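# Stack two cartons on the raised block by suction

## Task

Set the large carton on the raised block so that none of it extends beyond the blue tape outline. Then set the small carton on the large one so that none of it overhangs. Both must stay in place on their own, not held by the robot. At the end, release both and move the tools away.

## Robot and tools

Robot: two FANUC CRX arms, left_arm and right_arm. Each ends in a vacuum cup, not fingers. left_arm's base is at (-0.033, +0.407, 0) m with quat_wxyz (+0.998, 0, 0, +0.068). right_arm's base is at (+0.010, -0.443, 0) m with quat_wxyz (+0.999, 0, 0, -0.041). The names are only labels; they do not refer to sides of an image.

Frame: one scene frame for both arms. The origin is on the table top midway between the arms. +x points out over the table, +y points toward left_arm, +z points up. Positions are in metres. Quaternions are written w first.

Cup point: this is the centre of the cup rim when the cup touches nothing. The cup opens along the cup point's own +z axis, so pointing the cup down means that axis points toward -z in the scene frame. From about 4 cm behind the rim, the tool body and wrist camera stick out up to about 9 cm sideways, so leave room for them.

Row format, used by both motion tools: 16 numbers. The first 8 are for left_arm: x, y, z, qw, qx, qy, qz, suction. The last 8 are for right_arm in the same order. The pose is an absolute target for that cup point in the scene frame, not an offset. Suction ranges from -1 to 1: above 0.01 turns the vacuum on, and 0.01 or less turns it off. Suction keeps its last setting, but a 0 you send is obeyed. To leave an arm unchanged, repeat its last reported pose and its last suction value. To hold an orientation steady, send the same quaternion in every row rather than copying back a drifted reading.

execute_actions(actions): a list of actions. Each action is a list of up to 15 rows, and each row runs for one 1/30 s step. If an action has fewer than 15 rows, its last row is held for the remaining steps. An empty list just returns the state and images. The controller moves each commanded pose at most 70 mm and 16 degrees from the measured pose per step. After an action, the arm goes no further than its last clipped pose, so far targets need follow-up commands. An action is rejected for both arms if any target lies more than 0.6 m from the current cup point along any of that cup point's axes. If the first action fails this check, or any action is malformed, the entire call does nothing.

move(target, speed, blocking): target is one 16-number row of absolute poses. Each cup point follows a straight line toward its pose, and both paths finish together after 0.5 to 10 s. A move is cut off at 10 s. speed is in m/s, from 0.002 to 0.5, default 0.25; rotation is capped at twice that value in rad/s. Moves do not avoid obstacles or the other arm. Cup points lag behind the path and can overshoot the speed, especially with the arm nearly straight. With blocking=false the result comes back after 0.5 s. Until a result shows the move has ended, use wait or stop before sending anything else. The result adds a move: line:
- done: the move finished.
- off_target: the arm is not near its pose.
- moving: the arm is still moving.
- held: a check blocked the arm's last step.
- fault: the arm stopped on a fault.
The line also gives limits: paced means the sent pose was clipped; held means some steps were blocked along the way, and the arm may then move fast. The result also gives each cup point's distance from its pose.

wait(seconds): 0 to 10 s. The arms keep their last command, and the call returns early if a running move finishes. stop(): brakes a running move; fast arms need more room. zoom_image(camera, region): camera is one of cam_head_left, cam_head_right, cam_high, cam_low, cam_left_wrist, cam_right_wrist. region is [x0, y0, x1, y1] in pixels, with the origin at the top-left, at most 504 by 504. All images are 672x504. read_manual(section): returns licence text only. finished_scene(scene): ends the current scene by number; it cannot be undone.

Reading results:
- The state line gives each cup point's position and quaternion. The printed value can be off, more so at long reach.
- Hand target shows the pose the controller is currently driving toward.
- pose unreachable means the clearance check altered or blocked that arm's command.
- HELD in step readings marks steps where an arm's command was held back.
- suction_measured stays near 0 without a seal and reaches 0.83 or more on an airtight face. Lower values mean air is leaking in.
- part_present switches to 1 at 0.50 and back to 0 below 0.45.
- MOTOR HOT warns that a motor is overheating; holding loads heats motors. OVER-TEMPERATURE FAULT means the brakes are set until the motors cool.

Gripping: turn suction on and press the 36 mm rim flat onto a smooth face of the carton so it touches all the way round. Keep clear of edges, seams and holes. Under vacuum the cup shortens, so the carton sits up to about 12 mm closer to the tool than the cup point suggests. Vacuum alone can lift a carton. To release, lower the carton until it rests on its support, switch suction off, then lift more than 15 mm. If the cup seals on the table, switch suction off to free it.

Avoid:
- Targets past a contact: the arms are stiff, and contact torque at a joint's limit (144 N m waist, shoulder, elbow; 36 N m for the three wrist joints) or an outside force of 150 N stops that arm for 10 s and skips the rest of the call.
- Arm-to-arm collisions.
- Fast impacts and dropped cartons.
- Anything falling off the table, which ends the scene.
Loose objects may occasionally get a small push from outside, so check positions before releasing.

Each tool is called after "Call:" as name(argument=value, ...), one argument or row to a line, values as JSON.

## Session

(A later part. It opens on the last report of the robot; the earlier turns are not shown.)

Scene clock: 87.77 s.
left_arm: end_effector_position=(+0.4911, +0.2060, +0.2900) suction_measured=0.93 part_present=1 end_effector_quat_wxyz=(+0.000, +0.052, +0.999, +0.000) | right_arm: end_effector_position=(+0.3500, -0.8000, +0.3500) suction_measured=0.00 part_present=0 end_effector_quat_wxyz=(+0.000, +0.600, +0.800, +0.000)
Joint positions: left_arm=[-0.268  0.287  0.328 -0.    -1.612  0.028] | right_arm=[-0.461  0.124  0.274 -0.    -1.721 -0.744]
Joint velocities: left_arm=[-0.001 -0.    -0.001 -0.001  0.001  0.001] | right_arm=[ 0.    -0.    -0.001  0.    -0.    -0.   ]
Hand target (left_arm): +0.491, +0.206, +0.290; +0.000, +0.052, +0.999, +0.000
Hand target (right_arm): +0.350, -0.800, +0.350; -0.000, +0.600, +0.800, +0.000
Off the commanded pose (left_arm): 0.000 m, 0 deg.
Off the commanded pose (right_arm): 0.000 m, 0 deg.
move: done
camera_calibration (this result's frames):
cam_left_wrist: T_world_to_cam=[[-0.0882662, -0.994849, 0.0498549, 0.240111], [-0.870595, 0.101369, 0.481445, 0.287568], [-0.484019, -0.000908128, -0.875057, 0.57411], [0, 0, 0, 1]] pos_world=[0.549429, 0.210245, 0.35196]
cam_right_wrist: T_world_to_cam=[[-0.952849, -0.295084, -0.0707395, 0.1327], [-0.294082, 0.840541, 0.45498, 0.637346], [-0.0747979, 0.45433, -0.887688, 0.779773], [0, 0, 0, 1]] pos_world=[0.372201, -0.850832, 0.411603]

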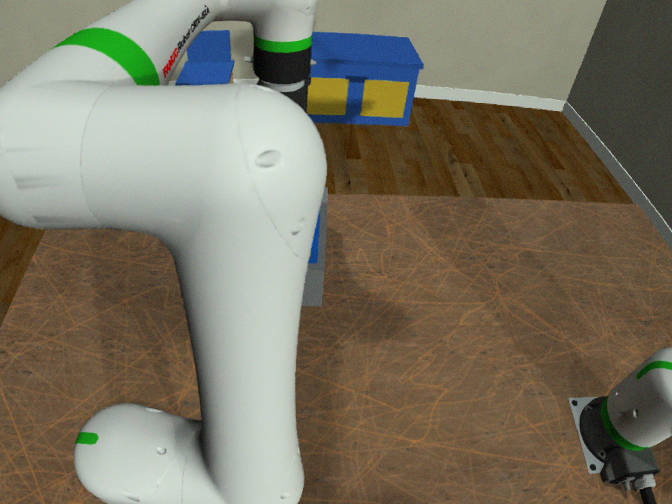

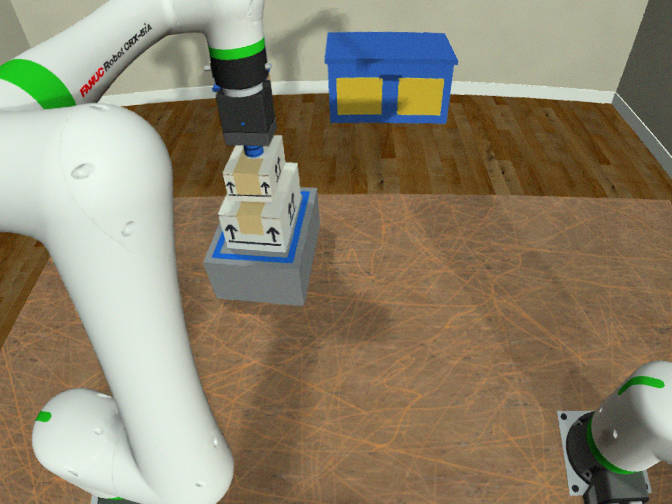

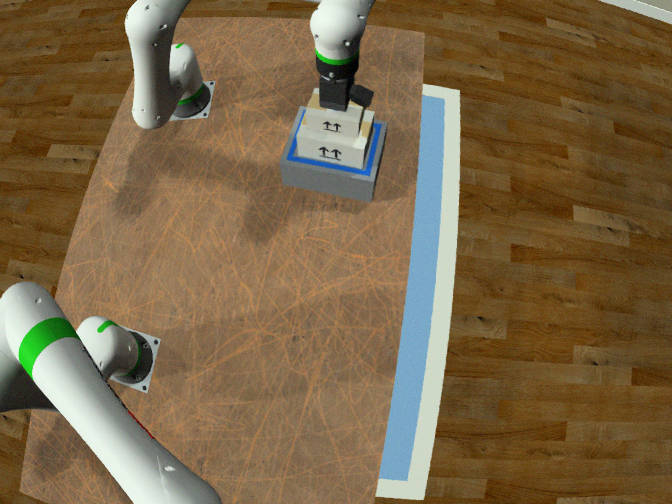

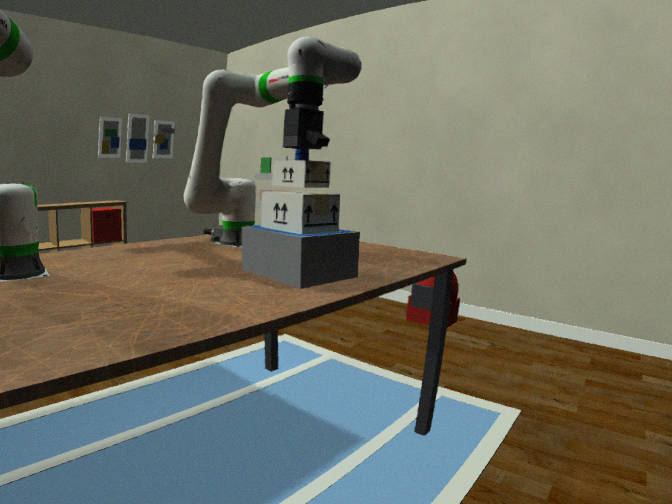

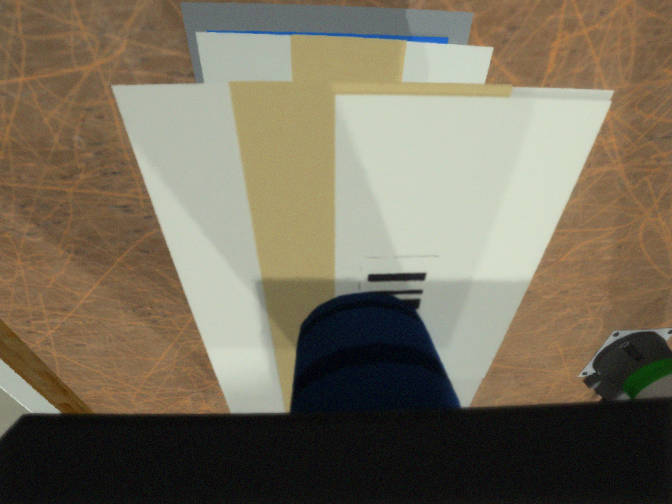

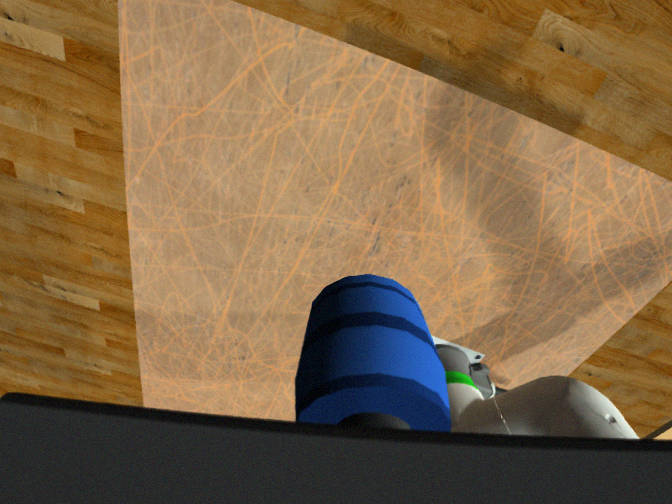

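Gap ≈ 14 mm.

Call:
move(
  target=[0.491,0.204,0.276,0,0.065,0.9979,0,1, 0.35,-0.8,0.35,0,0.6,0.8,0,0],
  speed=0.02,
)

Call:
execute_actions(
  actions=[
    [[0.491,0.204,0.276,0,0.065,0.9979,0,0, 0.35,-0.8,0.35,0,0.6,0.8,0,0]],
    [[0.491,0.204,0.33,0,0.065,0.9979,0,0, 0.35,-0.8,0.35,0,0.6,0.8,0,0]],
  ],
)

Call:
move(
  target=[0.45,0.45,0.38,0,0.065,0.9979,0,0, 0.35,-0.8,0.35,0,0.6,0.8,0,0],
  speed=0.35,
)

Scene clock: 93.13 s.
left_arm: end_effector_position=(+0.4911, +0.2040, +0.2760) suction_measured=0.93 part_present=1 end_effector_quat_wxyz=(-0.000, +0.065, +0.998, +0.000) | right_arm: end_effector_position=(+0.3500, -0.8000, +0.3500) suction_measured=0.00 part_present=0 end_effector_quat_wxyz=(+0.000, +0.600, +0.800, +0.000)
Joint positions: left_arm=[-0.271  0.288  0.296 -0.    -1.58   0.005] | right_arm=[-0.461  0.124  0.274 -0.    -1.721 -0.744]
Joint velocities: left_arm=[ 0.    -0.    -0.    -0.     0.001 -0.   ] | right_arm=[ 0.    -0.    -0.001 -0.     0.    -0.   ]
Hand target (left_arm): +0.491, +0.204, +0.276; -0.000, +0.065, +0.998, -0.000
Hand target (right_arm): +0.350, -0.800, +0.350; -0.000, +0.600, +0.800, +0.000
Off the commanded pose (left_arm): 0.000 m, 0 deg.
Off the commanded pose (right_arm): 0.000 m, 0 deg.
move: done
camera_calibration (this result's frames):
cam_left_wrist: T_world_to_cam=[[-0.114104, -0.992217, 0.0498534, 0.250982], [-0.867644, 0.12397, 0.481482, 0.288434], [-0.483915, 0.0116838, -0.875037, 0.559203], [0, 0, 0, 1]] pos_world=[0.549503, 0.206738, 0.337935]
cam_right_wrist: T_world_to_cam=[[-0.952849, -0.295085, -0.0707393, 0.1327], [-0.294082, 0.840541, 0.45498, 0.637346], [-0.0747982, 0.45433, -0.887688, 0.779773], [0, 0, 0, 1]] pos_world=[0.372201, -0.850832, 0.411603]

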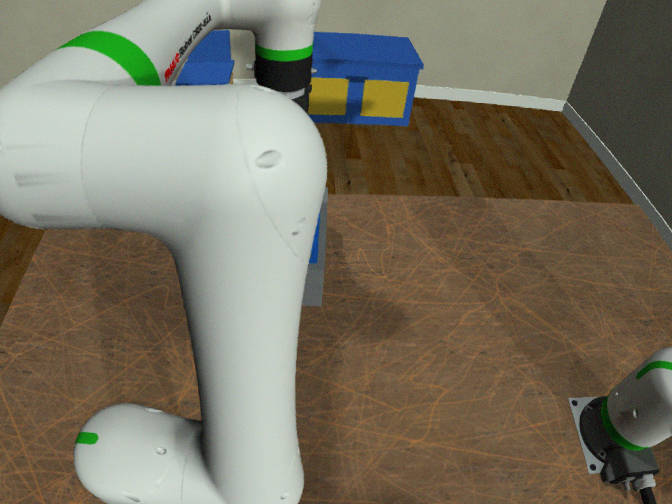

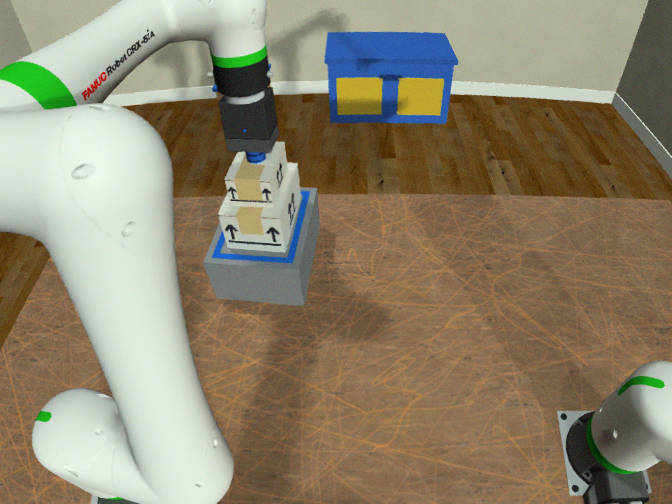

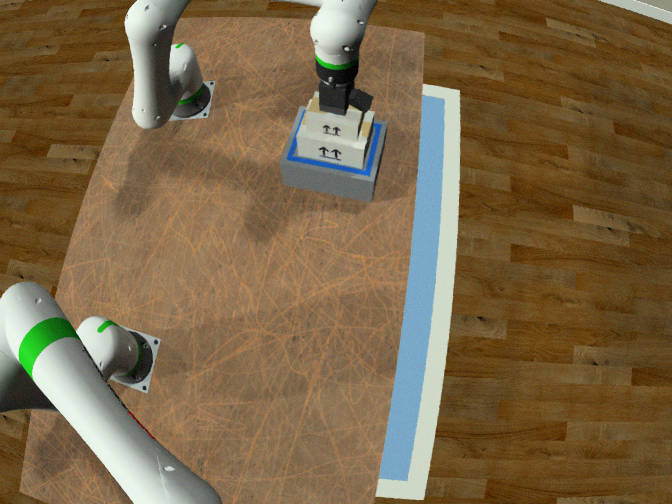

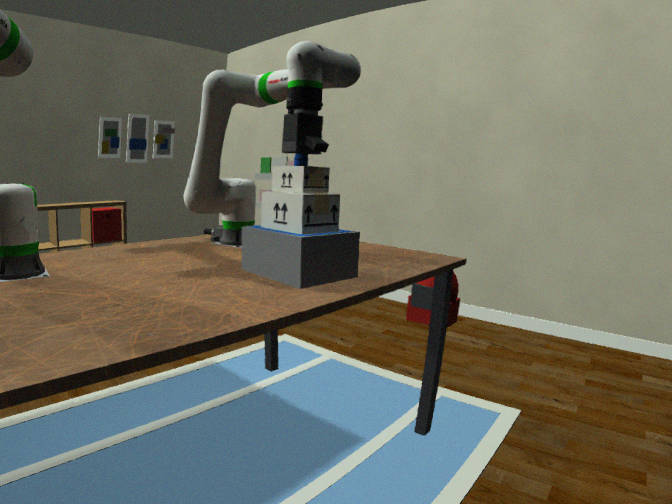

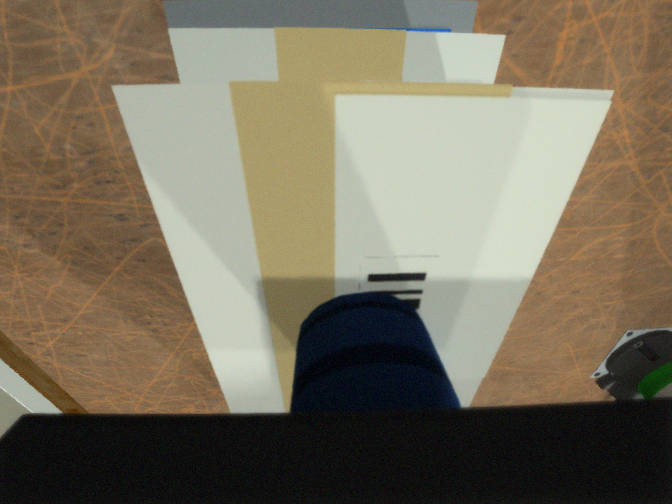

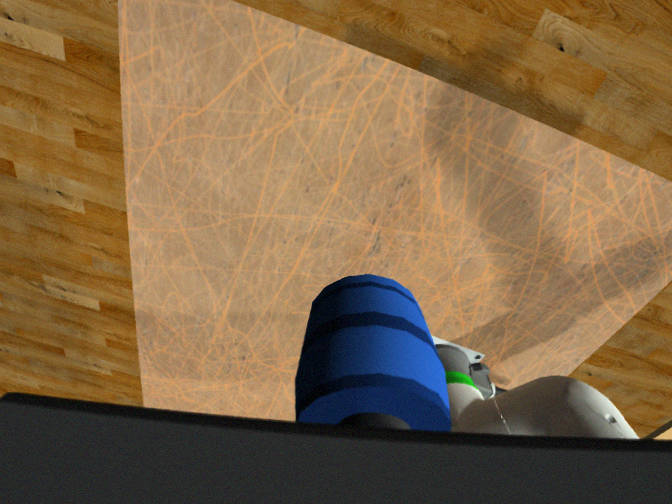

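Scene clock: 94.13 s.
left_arm: end_effector_position=(+0.4907, +0.2041, +0.3300) suction_measured=0.00 part_present=0 end_effector_quat_wxyz=(-0.000, +0.065, +0.998, -0.000) | right_arm: end_effector_position=(+0.3500, -0.8000, +0.3500) suction_measured=0.00 part_present=0 end_effector_quat_wxyz=(+0.000, +0.600, +0.800, +0.000)
Joint positions: left_arm=[-0.271  0.297  0.434  0.    -1.708  0.005] | right_arm=[-0.461  0.124  0.274 -0.    -1.721 -0.744]
Joint velocities: left_arm=[-0.001  0.002  0.004 -0.    -0.003  0.   ] | right_arm=[ 0.  0. -0. -0.  0. -0.]
Hand target (left_arm): +0.491, +0.204, +0.330; +0.000, +0.065, +0.998, -0.000
Hand target (right_arm): +0.350, -0.800, +0.350; -0.000, +0.600, +0.800, +0.000
Off the commanded pose (left_arm): 0.000 m, 0 deg.
Off the commanded pose (right_arm): 0.000 m, 0 deg.
Step readings (end_effector_position; steps 1 to 15: 1st action; 16 to 30: 2nd action):
0: left_arm (+0.4911, +0.2040, +0.2760) | right_arm (+0.3500, -0.8000, +0.3500)
1: left_arm (+0.4911, +0.2040, +0.2760) | right_arm (+0.3500, -0.8000, +0.3500)
2: left_arm (+0.4911, +0.2040, +0.2760) | right_arm (+0.3500, -0.8000, +0.3500)
4: left_arm (+0.4911, +0.2039, +0.2760) | right_arm (+0.3500, -0.8000, +0.3500)
8: left_arm (+0.4910, +0.2040, +0.2760) | right_arm (+0.3500, -0.8000, +0.3500)
15: left_arm (+0.4910, +0.2040, +0.2760) | right_arm (+0.3500, -0.8000, +0.3500)
16: left_arm (+0.4910, +0.2040, +0.2760) | right_arm (+0.3500, -0.8000, +0.3500)
17: left_arm (+0.4908, +0.2040, +0.2768) | right_arm (+0.3500, -0.8000, +0.3500)
19: left_arm (+0.4905, +0.2040, +0.2880) | right_arm (+0.3500, -0.8000, +0.3500)
23: left_arm (+0.4894, +0.2039, +0.3255) | right_arm (+0.3500, -0.8000, +0.3500)
30: end_effector_position above
camera_calibration (this result's frames):
cam_left_wrist: T_world_to_cam=[[-0.114019, -0.992223, 0.0499371, 0.248248], [-0.867654, 0.123936, 0.481474, 0.262166], [-0.483918, 0.011569, -0.875037, 0.606282], [0, 0, 0, 1]] pos_world=[0.549165, 0.206811, 0.391896]
cam_right_wrist: T_world_to_cam=[[-0.952849, -0.295084, -0.0707394, 0.1327], [-0.294082, 0.840541, 0.454979, 0.637347], [-0.0747979, 0.45433, -0.887688, 0.779773], [0, 0, 0, 1]] pos_world=[0.372201, -0.850833, 0.411603]

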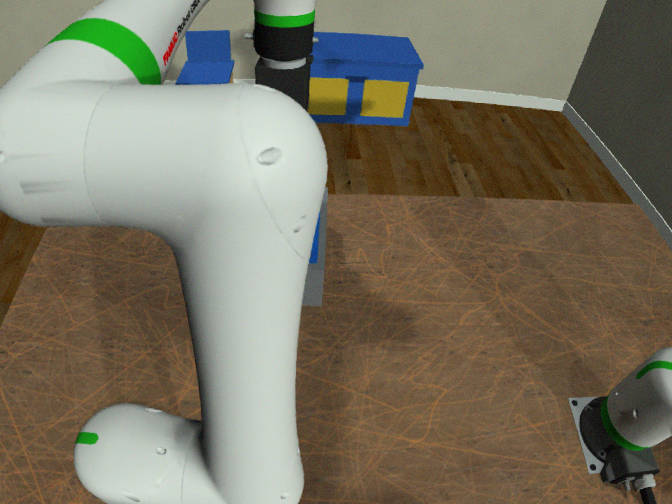

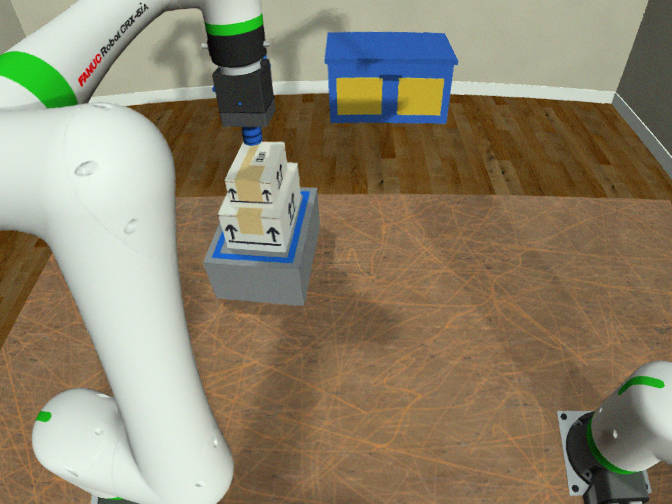

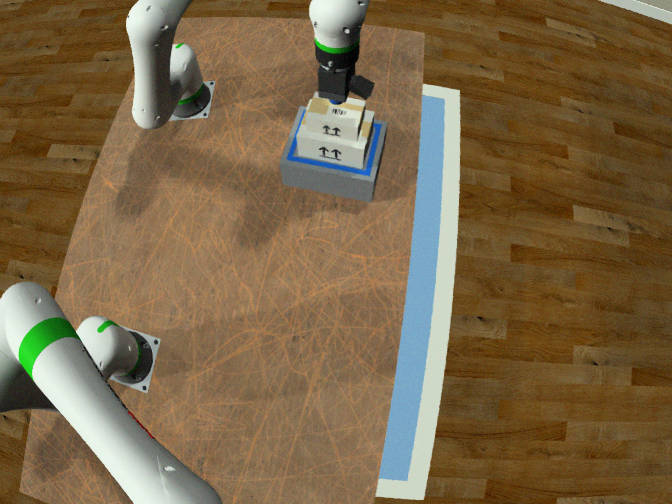

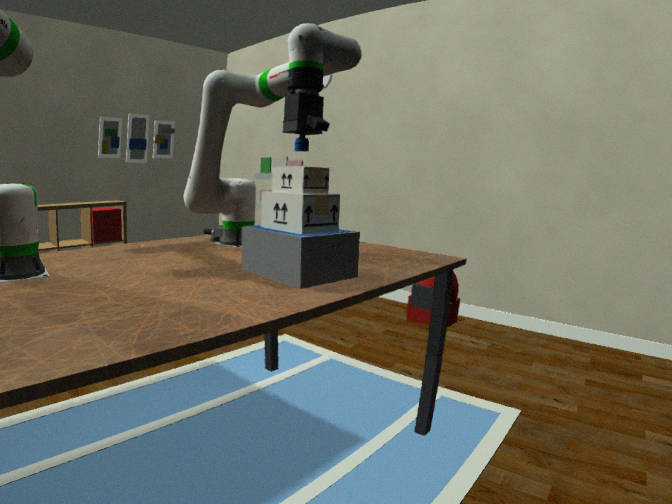

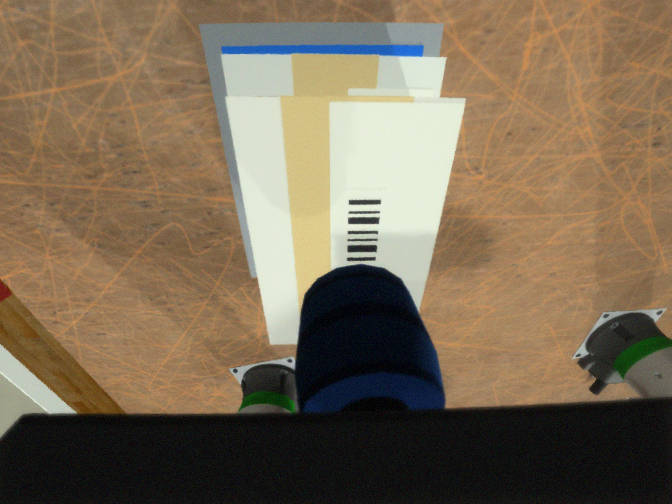

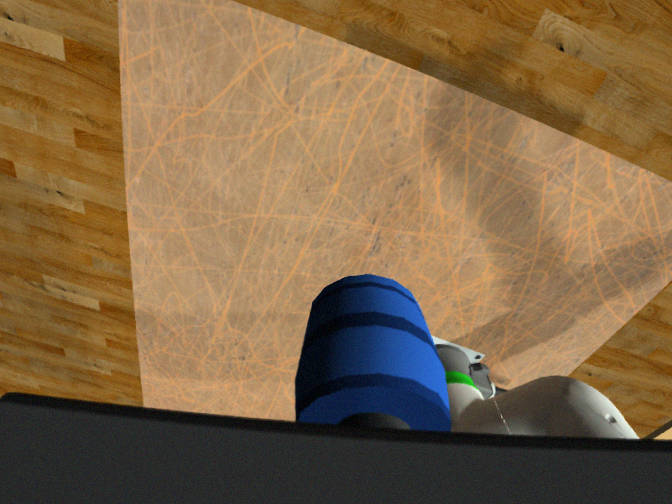

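Scene clock: 95.37 s.
left_arm: end_effector_position=(+0.4494, +0.4499, +0.3798) suction_measured=0.00 part_present=0 end_effector_quat_wxyz=(-0.000, +0.065, +0.998, +0.001) | right_arm: end_effector_position=(+0.3500, -0.8000, +0.3500) suction_measured=0.00 part_present=0 end_effector_quat_wxyz=(-0.000, +0.600, +0.800, +0.000)
Joint positions: left_arm=[ 0.224  0.114  0.334 -0.003 -1.79  -0.491] | right_arm=[-0.461  0.124  0.274 -0.    -1.721 -0.744]
Joint velocities: left_arm=[ 0.002  0.     0.001  0.    -0.    -0.   ] | right_arm=[-0.001  0.     0.     0.002  0.001 -0.   ]
Hand target (left_arm): +0.449, +0.450, +0.380; -0.000, +0.065, +0.998, +0.001
Hand target (right_arm): +0.350, -0.800, +0.350; -0.000, +0.600, +0.800, +0.000
Off the commanded pose (left_arm): 0.001 m, 0 deg.
Off the commanded pose (right_arm): 0.000 m, 0 deg.
move: done
camera_calibration (this result's frames):
cam_left_wrist: T_world_to_cam=[[-0.114102, -0.992343, 0.0472905, 0.486068], [-0.86745, 0.122719, 0.482152, 0.172081], [-0.484263, 0.0139923, -0.87481, 0.626007], [0, 0, 0, 1]] pos_world=[0.507886, 0.45247, 0.441682]
cam_right_wrist: T_world_to_cam=[[-0.952849, -0.295084, -0.0707392, 0.1327], [-0.294082, 0.840541, 0.45498, 0.637346], [-0.0747983, 0.45433, -0.887688, 0.779773], [0, 0, 0, 1]] pos_world=[0.372201, -0.850832, 0.411603]

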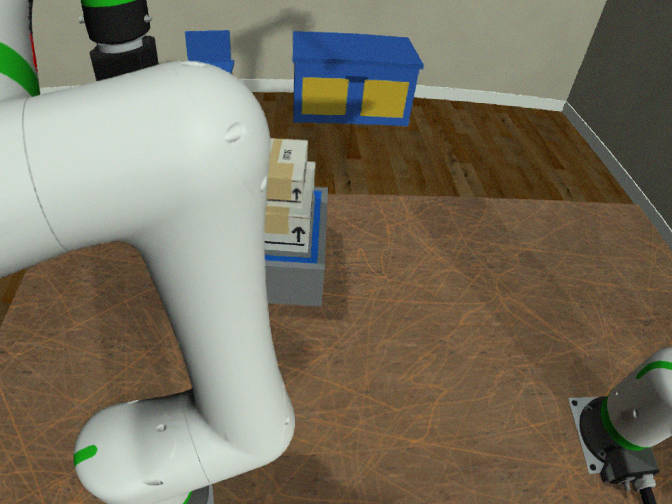

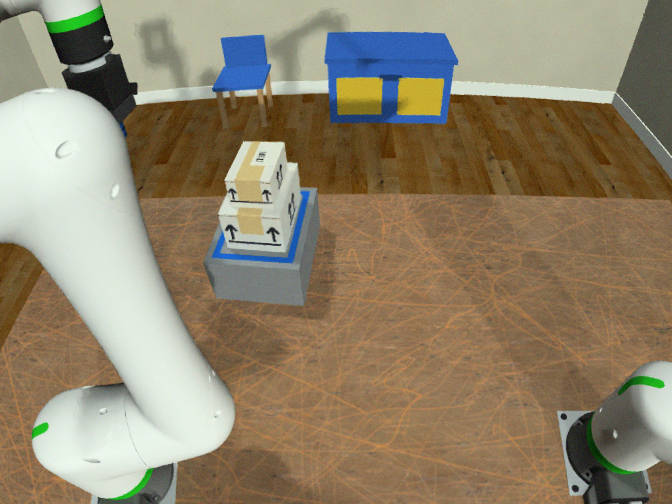

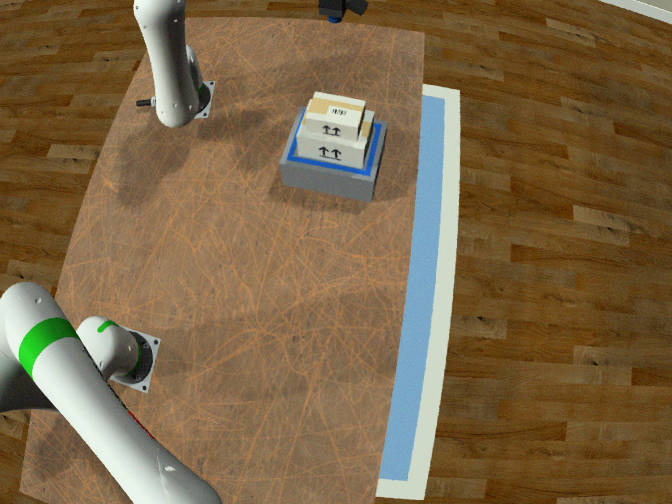

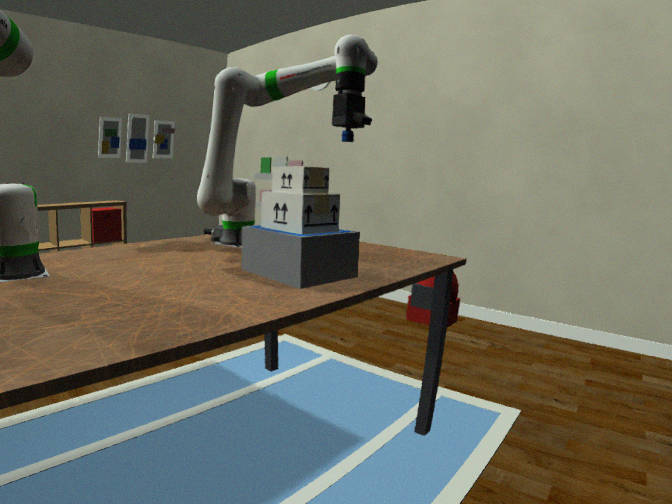

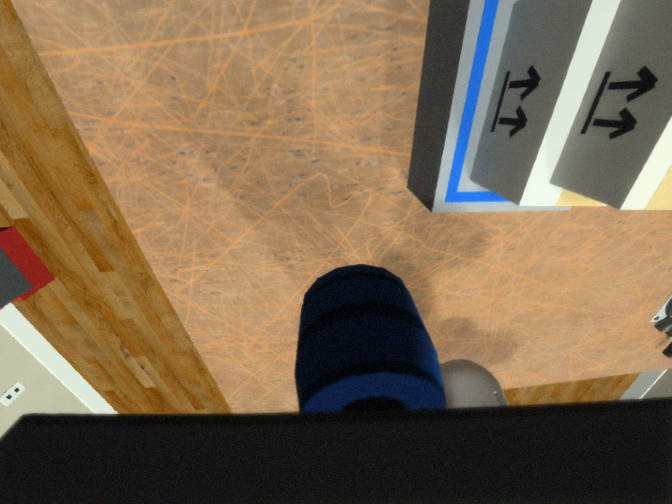

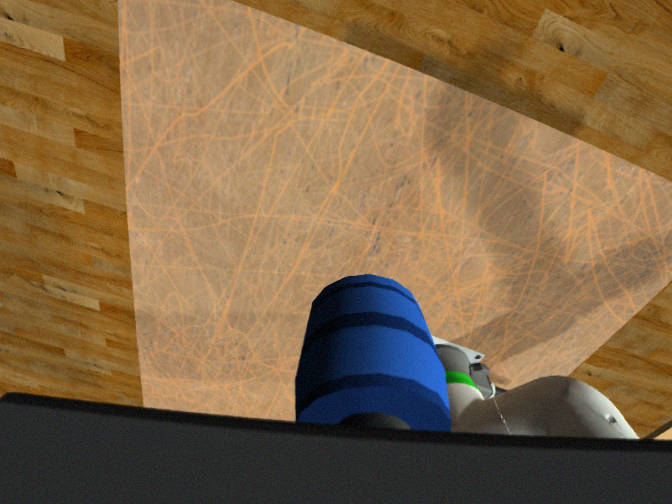

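Call:
finished_scene(
  scene=1,
)

The scene is finished: the task was done.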